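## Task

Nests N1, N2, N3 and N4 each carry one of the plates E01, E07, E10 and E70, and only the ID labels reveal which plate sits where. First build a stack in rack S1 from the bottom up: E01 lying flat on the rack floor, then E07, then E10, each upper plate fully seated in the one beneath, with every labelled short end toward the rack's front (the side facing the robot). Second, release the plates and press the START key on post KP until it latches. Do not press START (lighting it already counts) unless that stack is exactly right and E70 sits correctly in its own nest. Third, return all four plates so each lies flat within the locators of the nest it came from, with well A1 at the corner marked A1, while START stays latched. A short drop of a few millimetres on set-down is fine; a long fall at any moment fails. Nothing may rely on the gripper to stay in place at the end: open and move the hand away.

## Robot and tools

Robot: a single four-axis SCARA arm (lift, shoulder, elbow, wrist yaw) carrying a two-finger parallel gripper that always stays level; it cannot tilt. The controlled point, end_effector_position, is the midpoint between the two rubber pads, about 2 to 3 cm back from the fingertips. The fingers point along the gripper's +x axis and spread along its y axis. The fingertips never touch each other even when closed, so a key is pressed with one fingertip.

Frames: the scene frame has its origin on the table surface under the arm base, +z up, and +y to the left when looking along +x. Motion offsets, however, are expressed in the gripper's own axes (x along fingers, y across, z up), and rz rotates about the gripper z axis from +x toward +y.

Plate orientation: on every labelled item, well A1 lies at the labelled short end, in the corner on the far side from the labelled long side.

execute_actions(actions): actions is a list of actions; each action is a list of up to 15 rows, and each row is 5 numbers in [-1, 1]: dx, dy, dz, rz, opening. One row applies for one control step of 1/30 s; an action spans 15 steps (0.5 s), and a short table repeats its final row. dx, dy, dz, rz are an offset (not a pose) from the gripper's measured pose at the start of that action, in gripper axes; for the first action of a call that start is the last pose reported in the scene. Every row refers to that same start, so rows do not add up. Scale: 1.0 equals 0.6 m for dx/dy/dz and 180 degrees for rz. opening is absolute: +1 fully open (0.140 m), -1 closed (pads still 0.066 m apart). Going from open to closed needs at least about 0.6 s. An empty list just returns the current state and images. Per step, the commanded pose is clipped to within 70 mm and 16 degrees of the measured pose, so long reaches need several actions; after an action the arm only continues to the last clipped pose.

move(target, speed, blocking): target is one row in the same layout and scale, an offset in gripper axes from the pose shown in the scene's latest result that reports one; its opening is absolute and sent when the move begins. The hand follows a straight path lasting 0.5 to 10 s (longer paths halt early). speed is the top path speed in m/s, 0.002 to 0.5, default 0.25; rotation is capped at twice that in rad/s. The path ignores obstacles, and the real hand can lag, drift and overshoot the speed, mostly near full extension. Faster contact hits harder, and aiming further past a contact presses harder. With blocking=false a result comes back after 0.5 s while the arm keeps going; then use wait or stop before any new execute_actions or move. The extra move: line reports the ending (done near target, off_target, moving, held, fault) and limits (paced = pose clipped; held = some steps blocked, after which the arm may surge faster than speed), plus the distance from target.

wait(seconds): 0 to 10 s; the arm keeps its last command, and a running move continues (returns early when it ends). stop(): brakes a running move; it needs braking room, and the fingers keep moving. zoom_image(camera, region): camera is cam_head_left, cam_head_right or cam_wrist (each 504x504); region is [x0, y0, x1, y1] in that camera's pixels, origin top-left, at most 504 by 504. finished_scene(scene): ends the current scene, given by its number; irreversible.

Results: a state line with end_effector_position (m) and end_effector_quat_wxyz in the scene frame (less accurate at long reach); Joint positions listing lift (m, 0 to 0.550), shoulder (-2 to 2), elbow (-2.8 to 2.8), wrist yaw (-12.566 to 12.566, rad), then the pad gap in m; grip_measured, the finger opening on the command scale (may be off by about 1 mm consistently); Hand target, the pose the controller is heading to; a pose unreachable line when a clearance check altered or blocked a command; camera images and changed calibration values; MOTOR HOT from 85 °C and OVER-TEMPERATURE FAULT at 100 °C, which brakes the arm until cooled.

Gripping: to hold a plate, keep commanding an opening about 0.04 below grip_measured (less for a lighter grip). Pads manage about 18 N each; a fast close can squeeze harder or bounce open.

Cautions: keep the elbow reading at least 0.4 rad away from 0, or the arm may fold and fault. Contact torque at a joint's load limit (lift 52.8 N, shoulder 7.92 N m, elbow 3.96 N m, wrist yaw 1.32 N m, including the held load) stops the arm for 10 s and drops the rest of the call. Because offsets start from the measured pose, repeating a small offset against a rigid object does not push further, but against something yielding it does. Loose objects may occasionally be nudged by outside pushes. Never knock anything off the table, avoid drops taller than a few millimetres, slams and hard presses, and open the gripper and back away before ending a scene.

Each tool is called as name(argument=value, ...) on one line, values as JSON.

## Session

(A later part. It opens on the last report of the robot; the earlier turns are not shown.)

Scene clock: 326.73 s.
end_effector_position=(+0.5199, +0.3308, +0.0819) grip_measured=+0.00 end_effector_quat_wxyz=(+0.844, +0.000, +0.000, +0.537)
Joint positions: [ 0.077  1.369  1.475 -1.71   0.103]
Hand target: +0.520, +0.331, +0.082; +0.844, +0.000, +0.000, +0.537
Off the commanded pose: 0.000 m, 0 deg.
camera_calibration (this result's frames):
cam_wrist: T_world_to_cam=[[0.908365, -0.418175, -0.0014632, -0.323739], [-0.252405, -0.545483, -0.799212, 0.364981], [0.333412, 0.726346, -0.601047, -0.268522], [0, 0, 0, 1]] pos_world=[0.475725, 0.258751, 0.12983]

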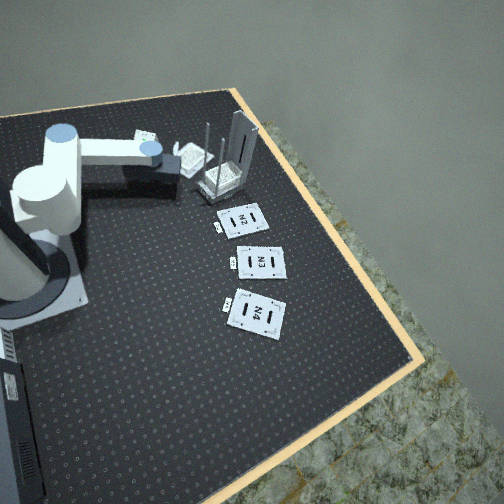

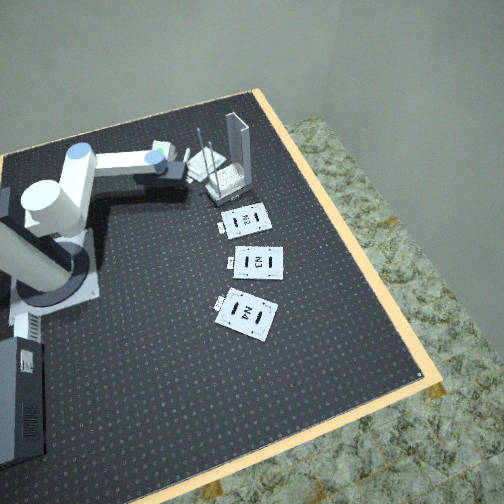

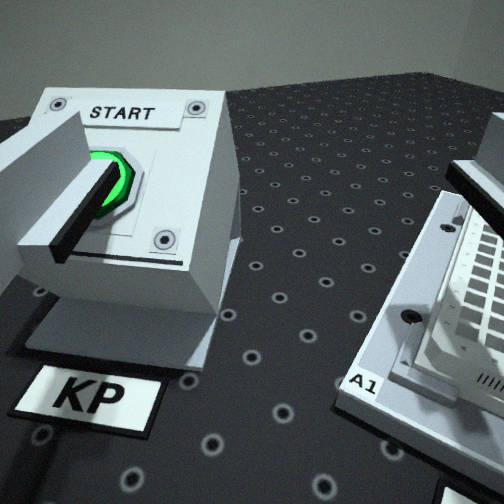

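execute_actions(actions=[[[0,0,-0.001,0,0.0]],[[0,0,-0.001,0,0.0]],[[0,0,-0.001,0,0.0]],[[0,0,-0.001,0,0.0]]])

Scene clock: 332.03 s.
end_effector_position=(+0.5198, +0.3306, +0.0802) grip_measured=+0.00 end_effector_quat_wxyz=(+0.844, +0.000, +0.000, +0.537)
Joint positions: [ 0.075  1.369  1.474 -1.709  0.103]
Hand target: +0.520, +0.331, +0.080; +0.844, +0.000, +0.000, +0.537
Off the commanded pose: 0.000 m, 0 deg.
camera_calibration (this result's frames):
cam_wrist: T_world_to_cam=[[0.908398, -0.418103, -0.0014632, -0.323813], [-0.252362, -0.545503, -0.799212, 0.363376], [0.333355, 0.726372, -0.601047, -0.269341], [0, 0, 0, 1]] pos_world=[0.47564, 0.258477, 0.128055]

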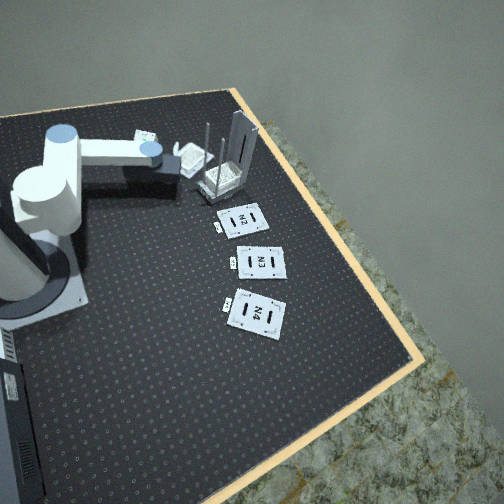

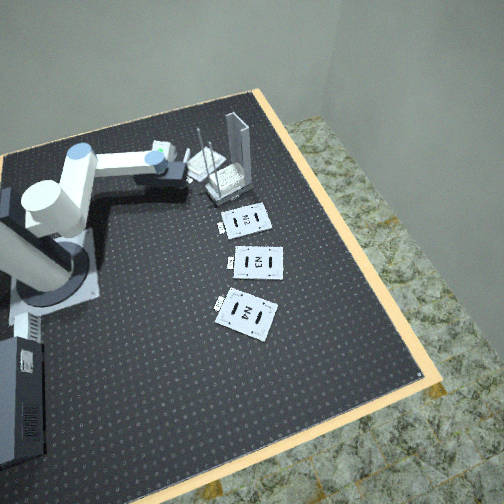

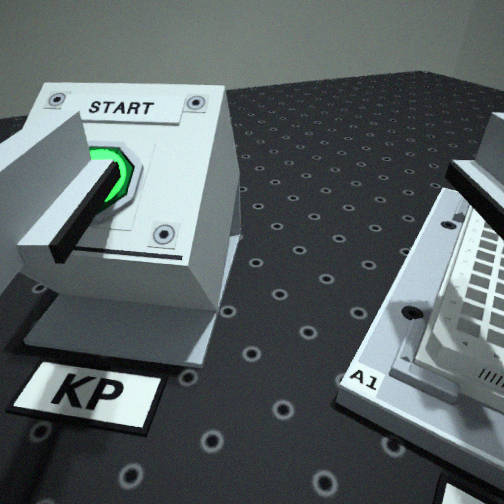

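move(target=[0, 0, 0.04, 0, 0.0], speed=0.06)

Scene clock: 334.57 s.
end_effector_position=(+0.5198, +0.3305, +0.1042) grip_measured=+0.00 end_effector_quat_wxyz=(+0.843, +0.000, +0.000, +0.537)
Joint positions: [ 0.099  1.369  1.474 -1.709  0.103]
Hand target: +0.520, +0.331, +0.104; +0.844, +0.000, +0.000, +0.537
Off the commanded pose: 0.000 m, 0 deg.
move: done
camera_calibration (this result's frames):
cam_wrist: T_world_to_cam=[[0.908437, -0.418018, -0.0014632, -0.323837], [-0.252312, -0.545526, -0.799212, 0.382563], [0.333287, 0.726404, -0.601047, -0.254824], [0, 0, 0, 1]] pos_world=[0.47564, 0.258433, 0.152114]

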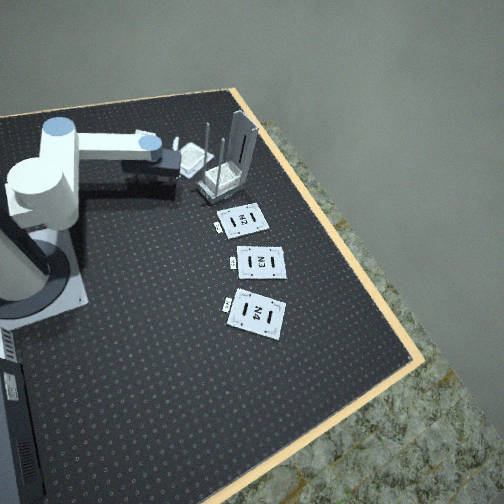

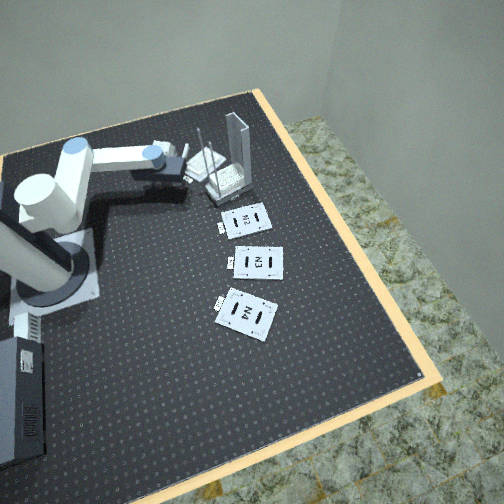

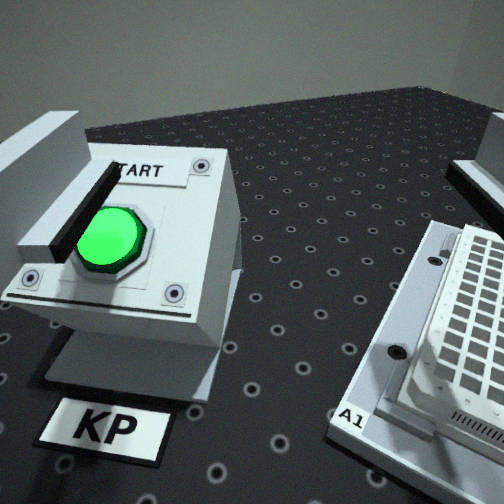

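move(target=[-0.333, -0.2165, -0.0245, -0.2893, 0.0], speed=0.25)

Scene clock: 345.37 s.
end_effector_position=(+0.5530, +0.0945, +0.0896) grip_measured=+0.00 end_effector_quat_wxyz=(+0.994, +0.000, +0.000, +0.112)
Joint positions: [ 0.085  1.19   0.991 -1.956  0.103]
Hand target: +0.553, +0.095, +0.090; +0.994, +0.000, +0.000, +0.112
Off the commanded pose: 0.000 m, 0 deg.
move: done
camera_calibration (this result's frames):
cam_wrist: T_world_to_cam=[[0.22825, -0.973601, -0.0014632, -0.0241155], [-0.585448, -0.136051, -0.799212, 0.395982], [0.777915, 0.183277, -0.601047, -0.297796], [0, 0, 0, 1]] pos_world=[0.468991, 0.0849741, 0.137449]

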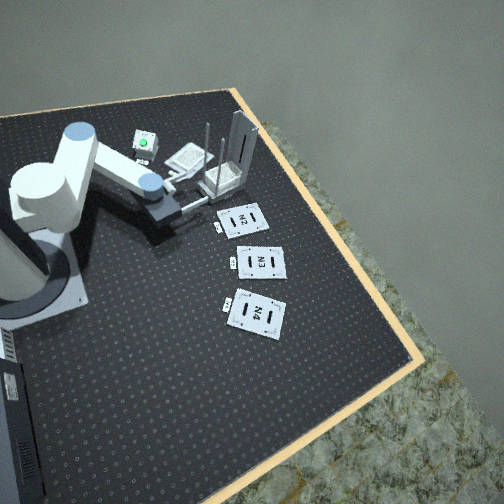

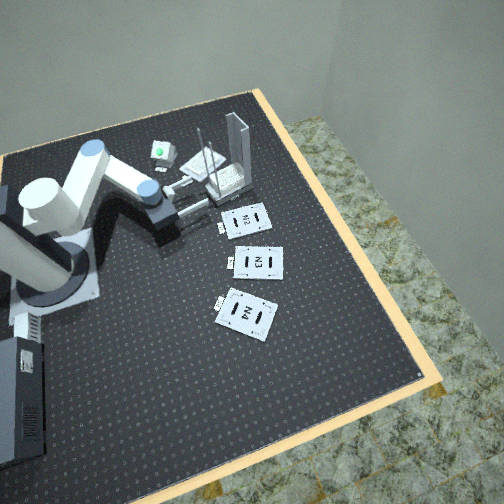

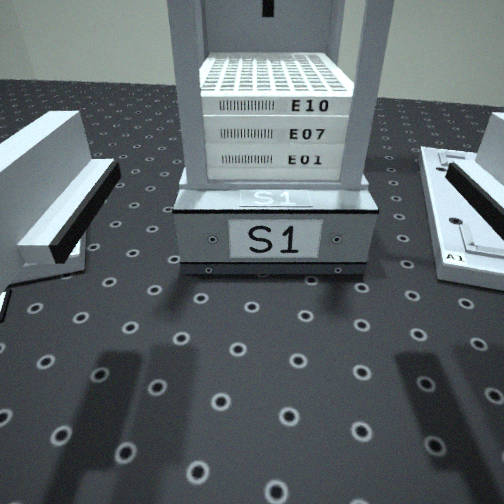

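move(target=[0.2498, 0, 0, 0, 0.0], speed=0.15)

execute_actions(actions=[[[0,0,0,0,-0.1],[0,0,0,0,-0.2],[0,0,0,0,-0.3],[0,0,0,0,-0.35],[0,0,0,0,-0.4],[0,0,0,0,-0.43],[0,0,0,0,-0.46],[0,0,0,0,-0.49],[0,0,0,0,-0.52],[0,0,0,0,-0.54],[0,0,0,0,-0.56],[0,0,0,0,-0.58],[0,0,0,0,-0.6]], [[0,0,0,0,-0.6]]])

Scene clock: 349.07 s.
end_effector_position=(+0.6991, +0.1279, +0.0896) grip_measured=+0.00 end_effector_quat_wxyz=(+0.994, +0.000, +0.000, +0.112)
Joint positions: [ 0.085  0.877  1.748 -2.4    0.103]
Hand target: +0.699, +0.128, +0.090; +0.994, +0.000, +0.000, +0.112
Off the commanded pose: 0.000 m, 0 deg.
move: done
camera_calibration (this result's frames):
cam_wrist: T_world_to_cam=[[0.228458, -0.973553, -0.0014632, -0.0250293], [-0.585419, -0.136176, -0.799212, 0.486096], [0.777876, 0.183443, -0.601047, -0.417618], [0, 0, 0, 1]] pos_world=[0.615144, 0.118436, 0.137449]

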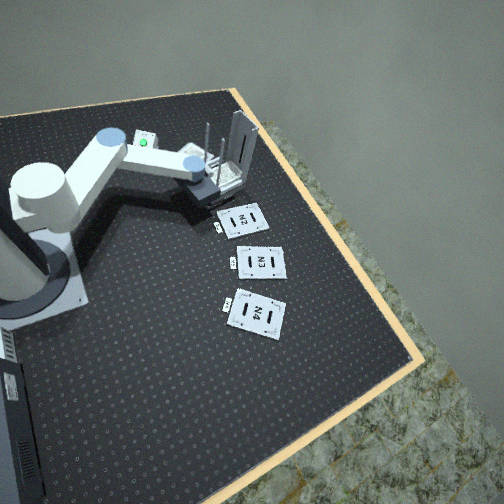

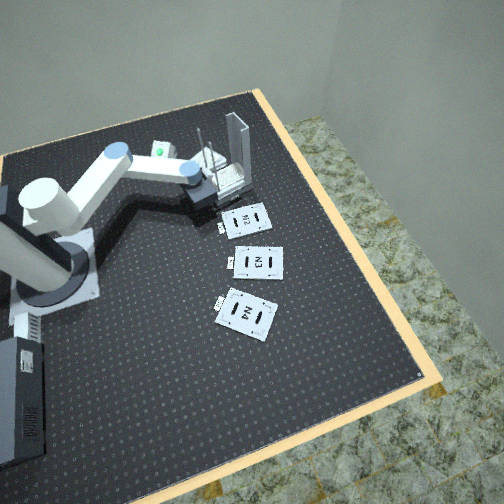

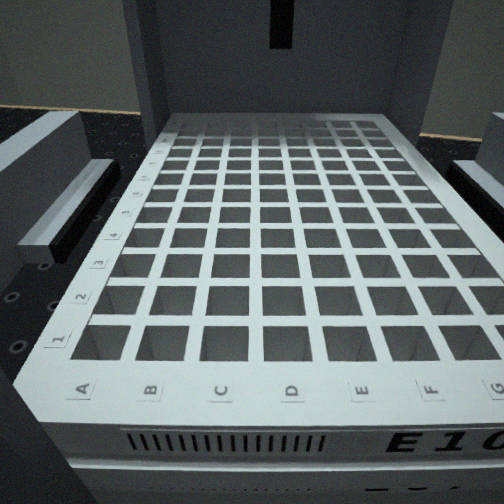

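Scene clock: 350.07 s.
end_effector_position=(+0.6991, +0.1279, +0.0896) grip_measured=-0.56 end_effector_quat_wxyz=(+0.994, +0.000, +0.000, +0.112)
Joint positions: [ 0.085  0.877  1.748 -2.4    0.082]
Hand target: +0.699, +0.128, +0.090; +0.994, +0.000, +0.000, +0.112
Off the commanded pose: 0.000 m, 0 deg.
camera_calibration (this result's frames):
cam_wrist: T_world_to_cam=[[0.228457, -0.973553, -0.0014632, -0.0250328], [-0.58542, -0.136175, -0.799212, 0.486097], [0.777876, 0.183442, -0.601047, -0.417619], [0, 0, 0, 1]] pos_world=[0.615145, 0.118432, 0.137449]

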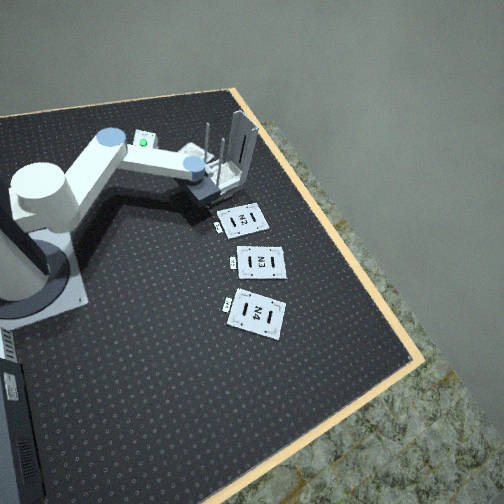

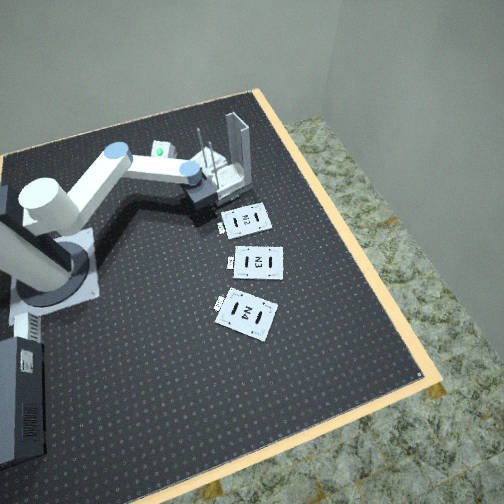

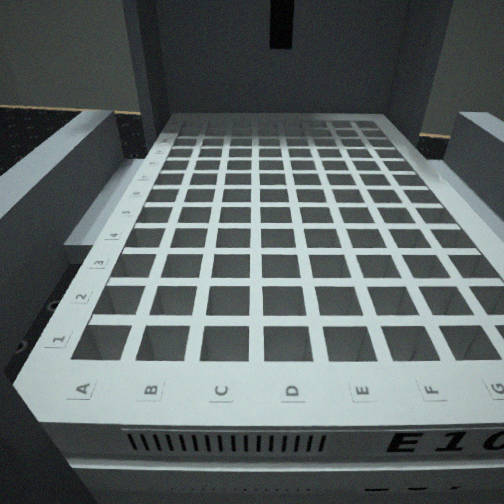

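move(target=[0, 0, 0.3923, 0, -0.6], speed=0.15)

move(target=[-0.0541, -0.276, 0, -0.0917, -0.6], speed=0.25)

Scene clock: 355.17 s.
end_effector_position=(+0.6991, +0.1279, +0.3250) grip_measured=-0.56 end_effector_quat_wxyz=(+0.994, +0.000, +0.000, +0.112)
Joint positions: [ 0.32   0.877  1.748 -2.4    0.082]
Hand target: +0.699, +0.128, +0.325; +0.994, +0.000, +0.000, +0.112
Off the commanded pose: 0.000 m, 0 deg.
move: done
camera_calibration (this result's frames):
cam_wrist: T_world_to_cam=[[0.228516, -0.973539, -0.0014632, -0.0247123], [-0.585411, -0.136211, -0.799212, 0.674257], [0.777865, 0.18349, -0.601047, -0.276122], [0, 0, 0, 1]] pos_world=[0.61515, 0.118448, 0.372876]

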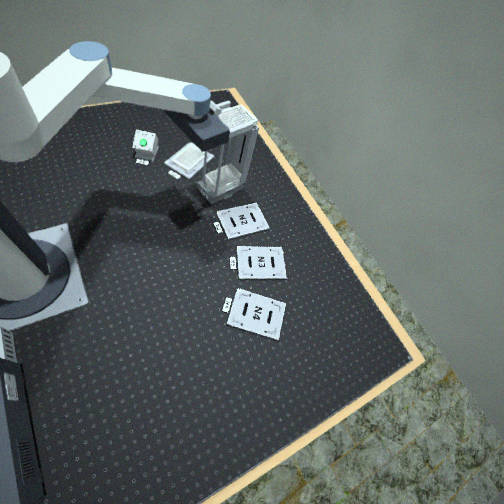

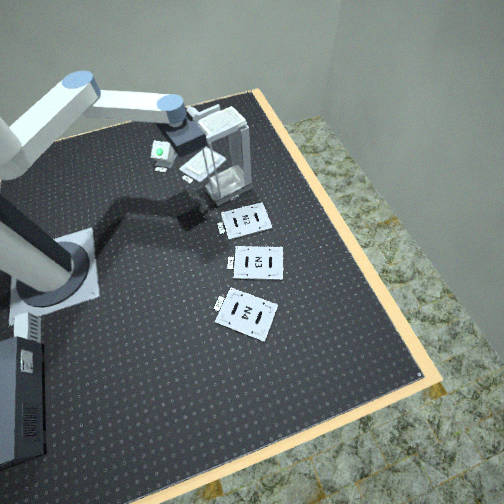

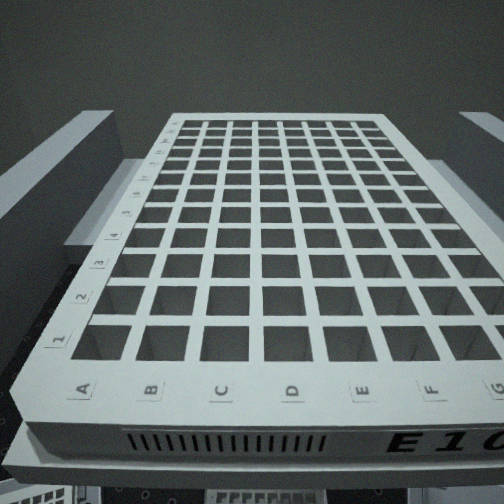

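Scene clock: 356.23 s.
end_effector_position=(+0.7045, -0.0408, +0.3250) grip_measured=-0.56 end_effector_quat_wxyz=(+0.999, +0.000, +0.000, -0.032)
Joint positions: [ 0.32   0.573  1.697 -2.333  0.082]
Hand target: +0.705, -0.041, +0.325; +1.000, +0.000, +0.000, -0.031
Off the commanded pose: 0.000 m, 0 deg.
move: done
camera_calibration (this result's frames):
cam_wrist: T_world_to_cam=[[-0.0579447, -0.998319, -0.0014632, 0.0105341], [-0.59997, 0.035995, -0.799212, 0.671686], [0.797921, -0.0454323, -0.601047, -0.27279], [0, 0, 0, 1]] pos_world=[0.621266, -0.0260544, 0.372876]

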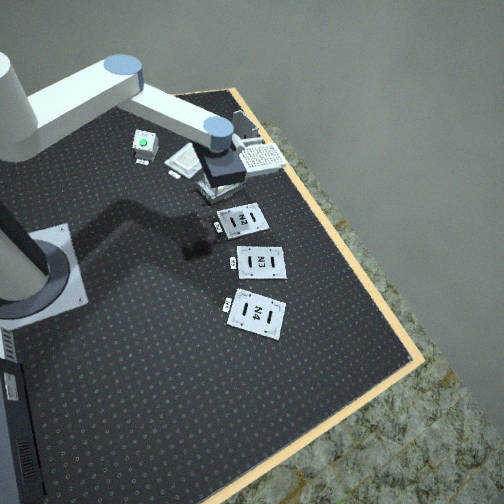

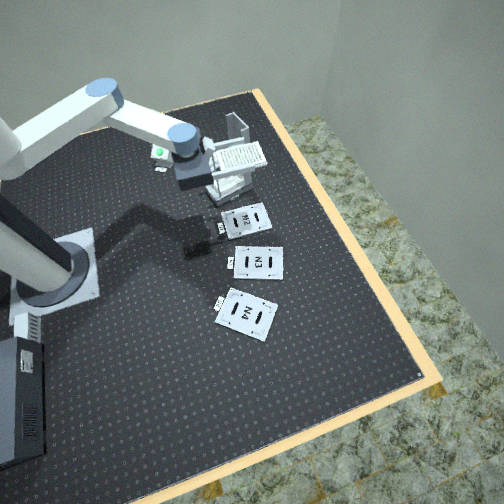

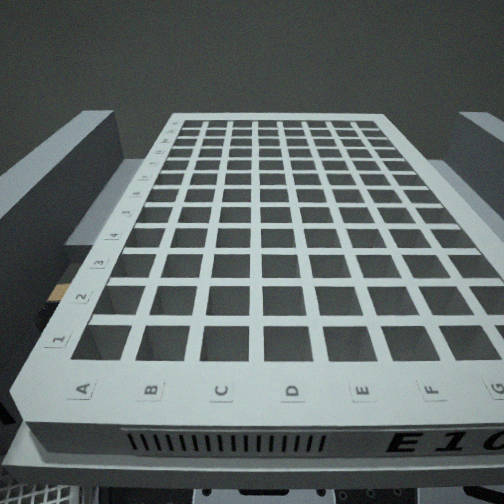

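move(target=[0, 0, -0.4633, 0, -0.6], speed=0.25)

execute_actions(actions=[[[0,0,-0.0017,0,-0.6]],[[0,0,-0.0017,0,-0.6]],[[0,0,-0.0017,0,-0.6]],[[0,0,-0.0017,0,-0.6]],[[0,0,-0.0017,0,-0.6]],[[0,0,-0.0017,0,-0.6]],[[0,0,-0.0017,0,-0.6]],[[0,0,-0.0017,0,-0.6]],[[0,0,-0.0017,0,-0.6]],[[0,0,-0.0017,0,-0.6]],[[0,0,-0.001,0,-0.6]],[[0,0,-0.001,0,-0.6]],[[0,0,-0.001,0,-0.6]],[[0,0,-0.001,0,-0.6]],[[0,0,-0.001,0,-0.6]]])

Scene clock: 361.97 s.
end_effector_position=(+0.7045, -0.0409, +0.0469) grip_measured=-0.56 end_effector_quat_wxyz=(+0.999, +0.000, +0.000, -0.032)
Joint positions: [ 0.042  0.573  1.697 -2.333  0.082]
Hand target: +0.704, -0.041, +0.047; +0.999, +0.000, +0.000, -0.032
Off the commanded pose: 0.000 m, 0 deg.
move: done
camera_calibration (this result's frames):
cam_wrist: T_world_to_cam=[[-0.0579804, -0.998317, -0.0014632, 0.0101472], [-0.599969, 0.0360164, -0.799212, 0.449457], [0.79792, -0.0454607, -0.601047, -0.439905], [0, 0, 0, 1]] pos_world=[0.621257, -0.0260561, 0.0948234]

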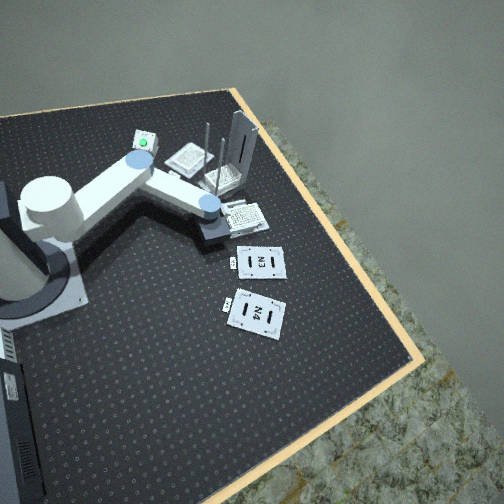

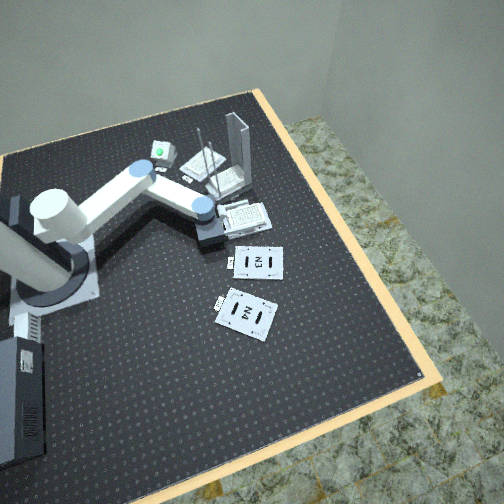

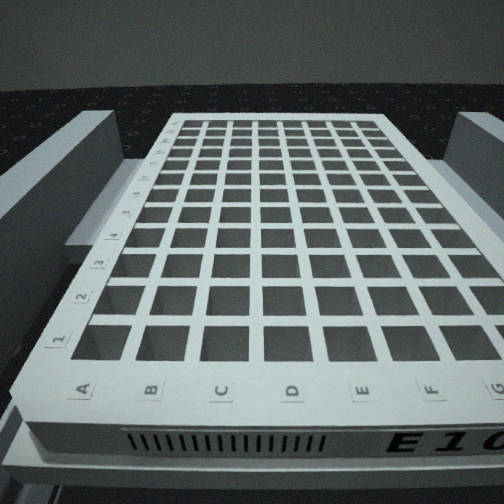

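Scene clock: 369.47 s.
end_effector_position=(+0.7045, -0.0409, +0.0336) grip_measured=-0.56 end_effector_quat_wxyz=(+0.999, +0.000, +0.000, -0.032)
Joint positions: [ 0.029  0.573  1.697 -2.333  0.082]
Hand target: +0.704, -0.041, +0.033; +0.999, +0.000, +0.000, -0.032
Off the commanded pose: 0.000 m, 0 deg.
camera_calibration (this result's frames):
cam_wrist: T_world_to_cam=[[-0.057954, -0.998318, -0.0014632, 0.0101072], [-0.59997, 0.0360006, -0.799212, 0.438796], [0.797921, -0.0454397, -0.601047, -0.447908], [0, 0, 0, 1]] pos_world=[0.621245, -0.0260595, 0.0814919]

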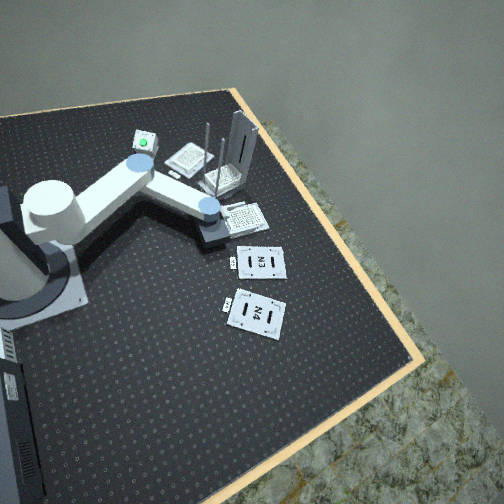

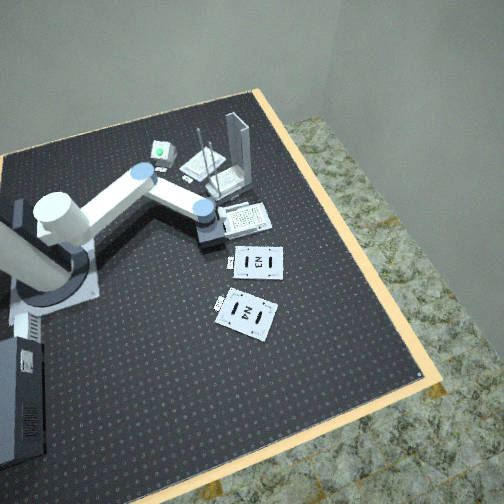

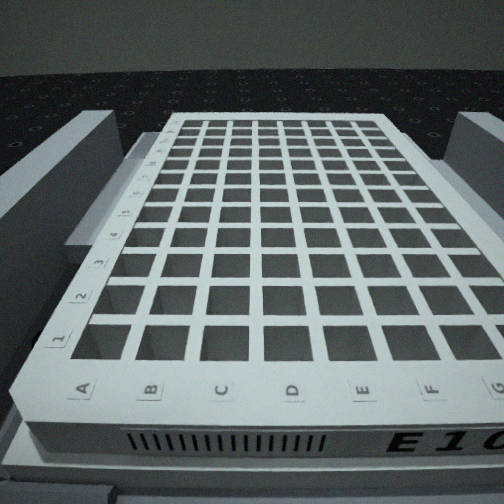

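execute_actions(actions=[[[0,0,0.0008,0,-0.5],[0,0,0.0008,0,-0.4],[0,0,0.0008,0,-0.3],[0,0,0.0008,0,-0.2],[0,0,0.0008,0,-0.1],[0,0,0.0008,0,0.0]]])

move(target=[0, 0, 0.071, 0, 0.0], speed=0.15)

move(target=[-0.25, 0, 0, 0, 0.0], speed=0.25)

Scene clock: 374.33 s.
end_effector_position=(+0.7045, -0.0409, +0.0341) grip_measured=+0.00 end_effector_quat_wxyz=(+0.999, +0.000, +0.000, -0.032)
Joint positions: [ 0.029  0.573  1.697 -2.333  0.103]
Hand target: +0.704, -0.041, +0.034; +0.999, +0.000, +0.000, -0.032
Off the commanded pose: 0.000 m, 0 deg.
camera_calibration (this result's frames):
cam_wrist: T_world_to_cam=[[-0.0579555, -0.998318, -0.0014632, 0.0101093], [-0.59997, 0.0360015, -0.799212, 0.439227], [0.797921, -0.0454409, -0.601047, -0.447585], [0, 0, 0, 1]] pos_world=[0.621246, -0.0260592, 0.0820307]

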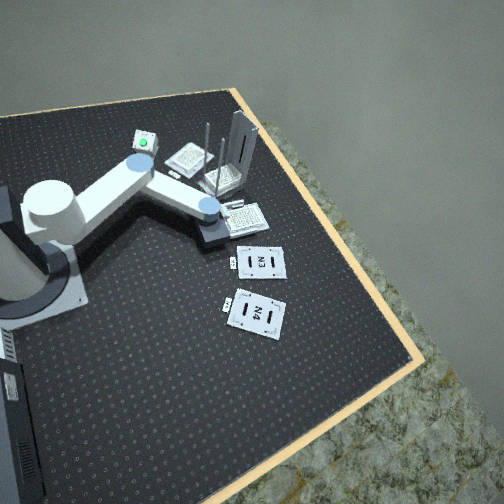

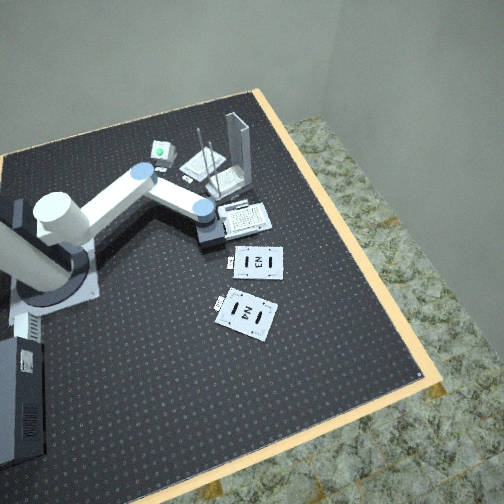

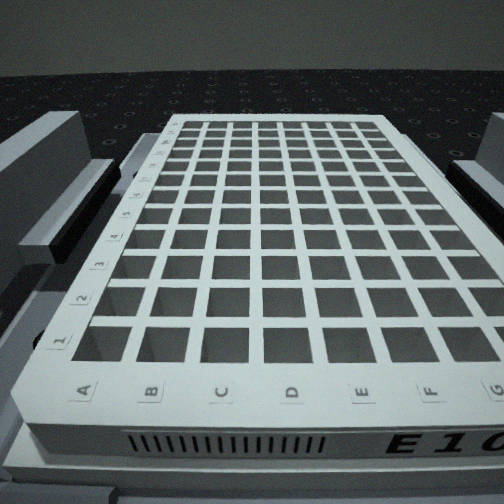

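Scene clock: 375.07 s.
end_effector_position=(+0.7045, -0.0408, +0.0768) grip_measured=+0.00 end_effector_quat_wxyz=(+0.999, +0.000, +0.000, -0.032)
Joint positions: [ 0.072  0.573  1.697 -2.333  0.103]
Hand target: +0.704, -0.041, +0.077; +0.999, +0.000, +0.000, -0.032
Off the commanded pose: 0.000 m, 0 deg.
move: done
camera_calibration (this result's frames):
cam_wrist: T_world_to_cam=[[-0.0579009, -0.998321, -0.0014632, 0.0101498], [-0.599972, 0.0359687, -0.799212, 0.473326], [0.797923, -0.0453973, -0.601047, -0.421952], [0, 0, 0, 1]] pos_world=[0.621255, -0.0260476, 0.12469]

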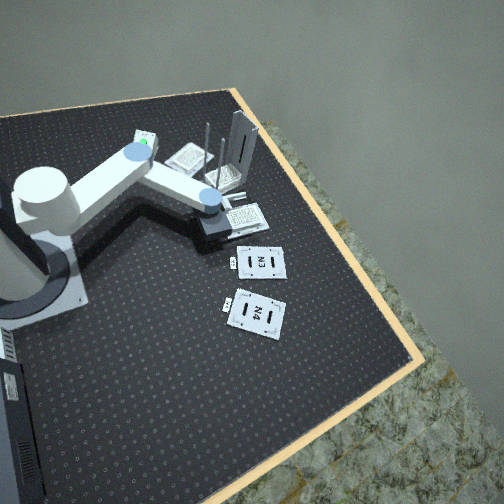

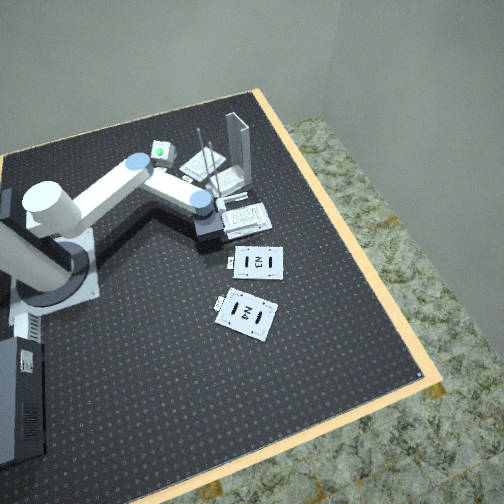

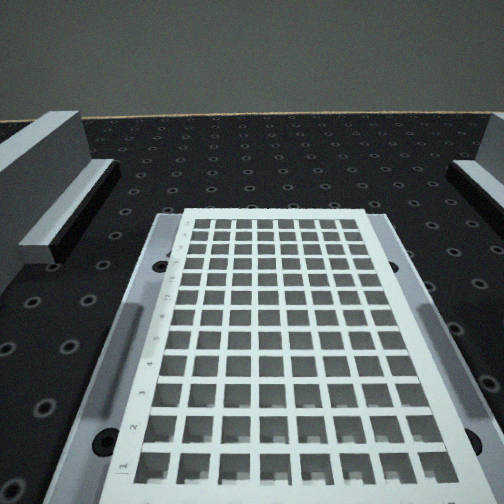

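Scene clock: 376.07 s.
end_effector_position=(+0.5547, -0.0314, +0.0768) grip_measured=+0.00 end_effector_quat_wxyz=(+0.999, +0.000, +0.000, -0.032)
Joint positions: [ 0.072  0.853  0.952 -1.869  0.103]
Hand target: +0.555, -0.031, +0.077; +0.999, +0.000, +0.000, -0.032
Off the commanded pose: 0.000 m, 0 deg.
move: done
camera_calibration (this result's frames):
cam_wrist: T_world_to_cam=[[-0.0582274, -0.998302, -0.0014632, 0.0110622], [-0.59996, 0.0361649, -0.799212, 0.383108], [0.797908, -0.0456582, -0.601047, -0.302008], [0, 0, 0, 1]] pos_world=[0.471468, -0.0166008, 0.12468]

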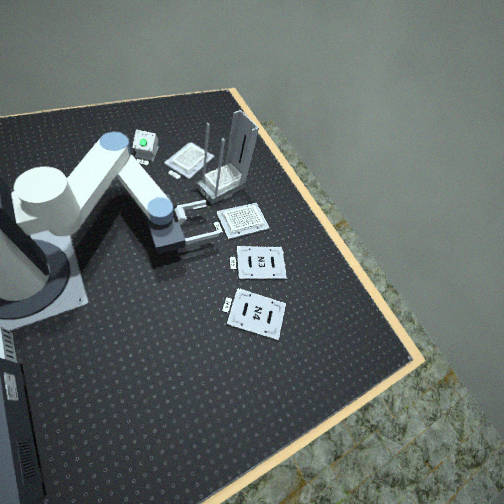

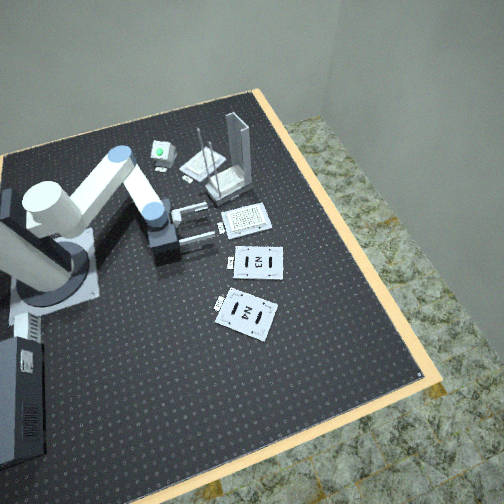

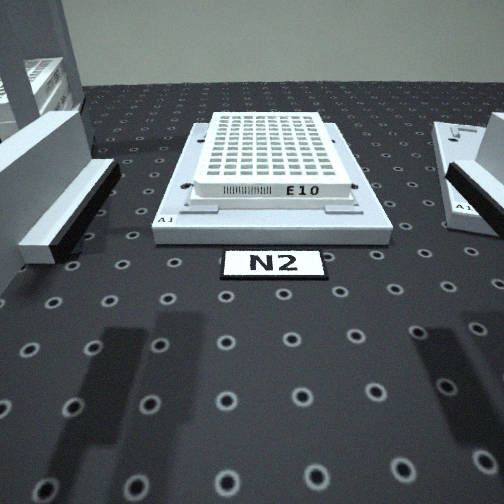

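move(target=[-0.0158, 0.2096, -0.0003, 0.092, 0.0], speed=0.25)

move(target=[0.25, 0, 0, 0, 0.0], speed=0.15)

Scene clock: 380.60 s.
end_effector_position=(+0.5532, +0.0948, +0.0767) grip_measured=+0.00 end_effector_quat_wxyz=(+0.994, +0.000, +0.000, +0.113)
Joint positions: [ 0.072  1.19   0.992 -1.956  0.103]
Hand target: +0.553, +0.095, +0.077; +0.994, +0.000, +0.000, +0.112
Off the commanded pose: 0.000 m, 0 deg.
move: done
camera_calibration (this result's frames):
cam_wrist: T_world_to_cam=[[0.229379, -0.973336, -0.0014632, -0.0244934], [-0.58529, -0.136729, -0.799212, 0.385819], [0.777702, 0.184179, -0.601047, -0.305731], [0, 0, 0, 1]] pos_world=[0.469202, 0.0852216, 0.124557]

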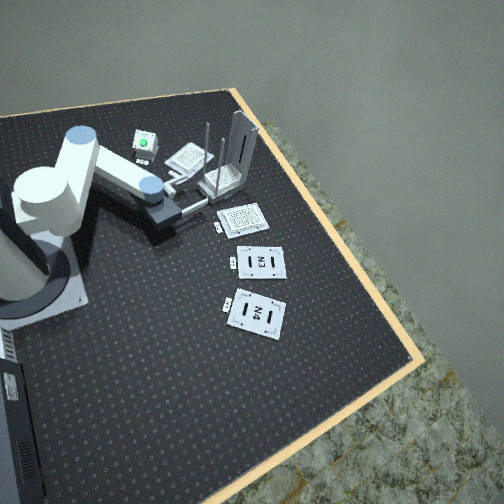

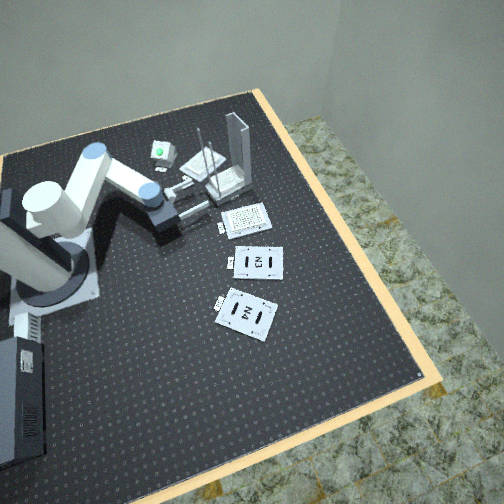

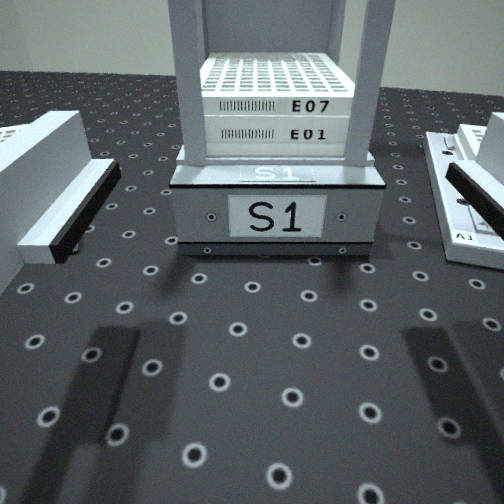

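Scene clock: 381.93 s.
end_effector_position=(+0.6994, +0.1285, +0.0767) grip_measured=+0.00 end_effector_quat_wxyz=(+0.994, +0.000, +0.000, +0.113)
Joint positions: [ 0.072  0.877  1.75  -2.401  0.103]
Hand target: +0.699, +0.128, +0.077; +0.994, +0.000, +0.000, +0.113
Off the commanded pose: 0.000 m, 0 deg.
move: done
camera_calibration (this result's frames):
cam_wrist: T_world_to_cam=[[0.229585, -0.973288, -0.0014632, -0.0254077], [-0.585261, -0.136853, -0.799212, 0.476006], [0.777663, 0.184343, -0.601047, -0.425649], [0, 0, 0, 1]] pos_world=[0.615432, 0.11888, 0.124557]

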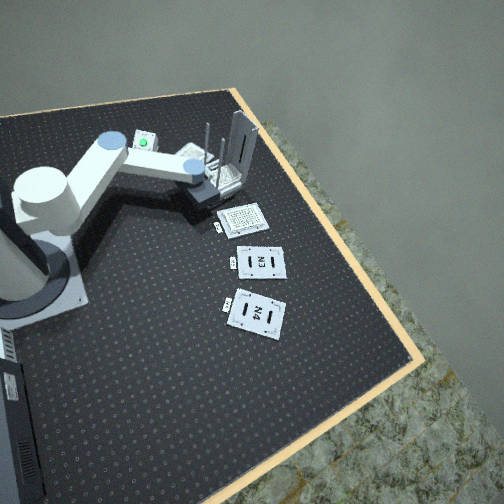

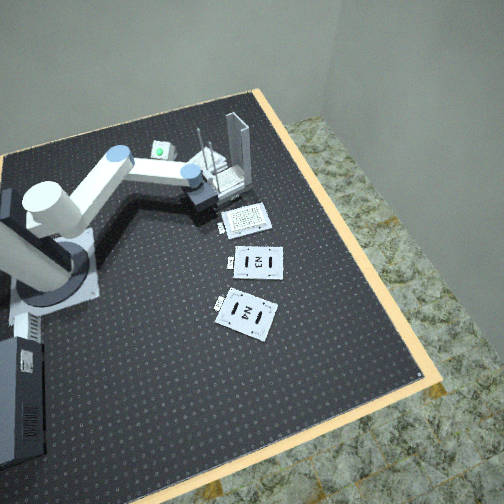

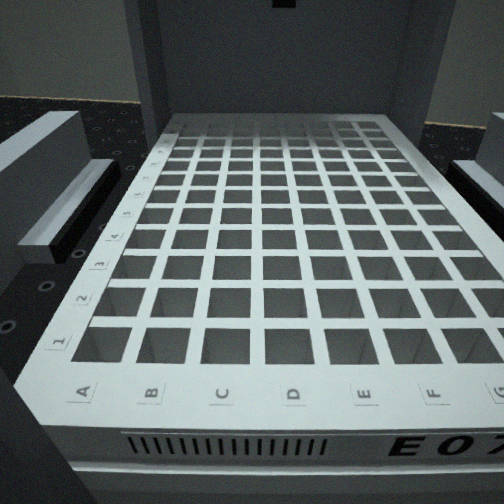

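execute_actions(actions=[[[0,-0.0004,0,0,-0.1],[0,-0.0004,0,0,-0.2],[0,-0.0004,0,0,-0.3],[0,-0.0004,0,0,-0.35],[0,-0.0004,0,0,-0.4],[0,-0.0004,0,0,-0.43],[0,-0.0004,0,0,-0.46],[0,-0.0004,0,0,-0.49],[0,-0.0004,0,0,-0.52],[0,-0.0004,0,0,-0.54],[0,-0.0004,0,0,-0.56],[0,-0.0004,0,0,-0.58],[0,-0.0004,0,0,-0.6]], [[0,0,0,0,-0.6]]])

move(target=[0, 0, 0.4138, 0, -0.6], speed=0.15)

Scene clock: 392.20 s.
end_effector_position=(+0.6995, +0.1282, +0.0767) grip_measured=-0.56 end_effector_quat_wxyz=(+0.994, +0.000, +0.000, +0.113)
Joint positions: [ 0.072  0.876  1.75  -2.4    0.082]
Hand target: +0.699, +0.128, +0.077; +0.994, +0.000, +0.000, +0.113
Off the commanded pose: 0.000 m, 0 deg.
camera_calibration (this result's frames):
cam_wrist: T_world_to_cam=[[0.229464, -0.973316, -0.0014632, -0.0255799], [-0.585278, -0.136781, -0.799212, 0.476008], [0.777686, 0.184247, -0.601047, -0.425652], [0, 0, 0, 1]] pos_world=[0.61549, 0.118636, 0.124557]

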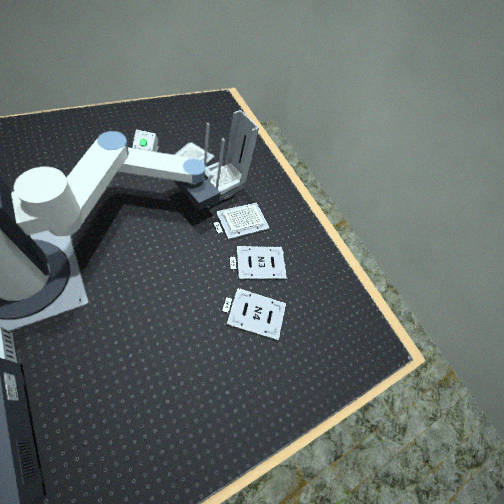

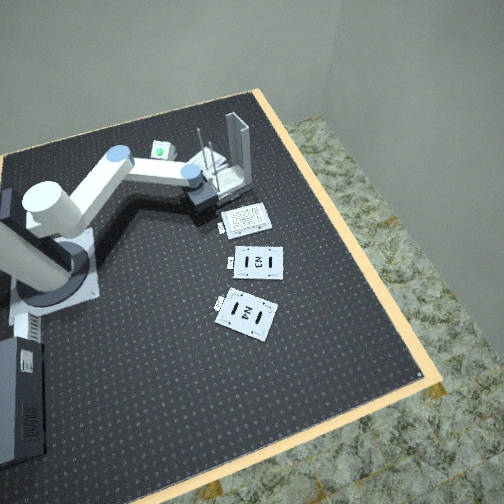

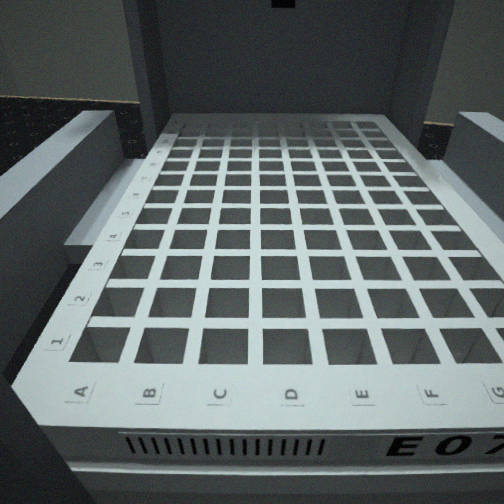

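Scene clock: 394.20 s.
end_effector_position=(+0.6995, +0.1282, +0.3250) grip_measured=-0.56 end_effector_quat_wxyz=(+0.994, +0.000, +0.000, +0.113)
Joint positions: [ 0.32   0.876  1.75  -2.4    0.082]
Hand target: +0.699, +0.128, +0.325; +0.994, +0.000, +0.000, +0.113
Off the commanded pose: 0.000 m, 0 deg.
move: done
camera_calibration (this result's frames):
cam_wrist: T_world_to_cam=[[0.229526, -0.973302, -0.0014632, -0.0252414], [-0.58527, -0.136818, -0.799212, 0.674478], [0.777674, 0.184296, -0.601047, -0.276401], [0, 0, 0, 1]] pos_world=[0.615495, 0.118653, 0.372884]

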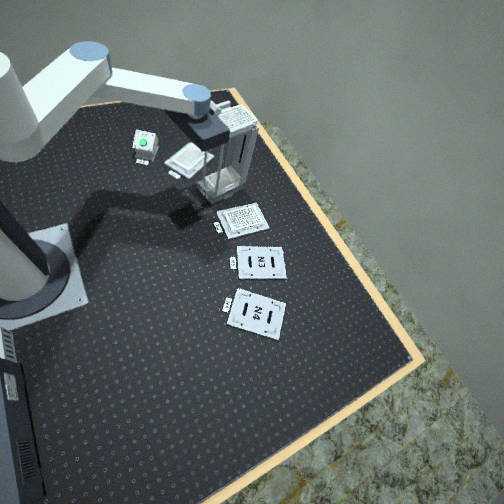

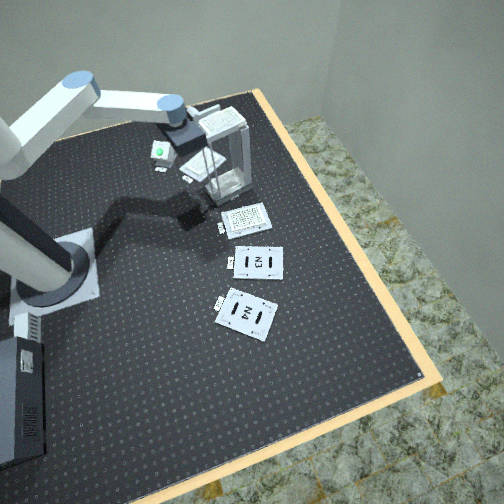

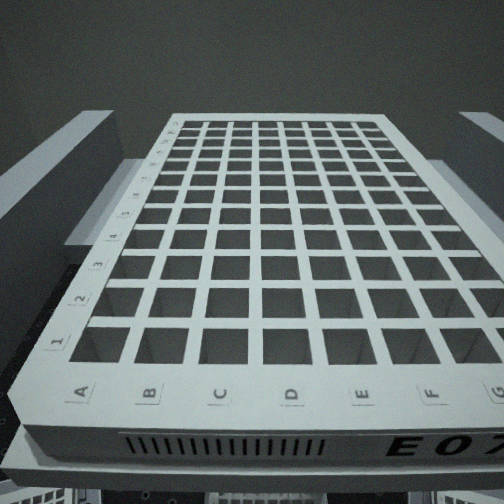

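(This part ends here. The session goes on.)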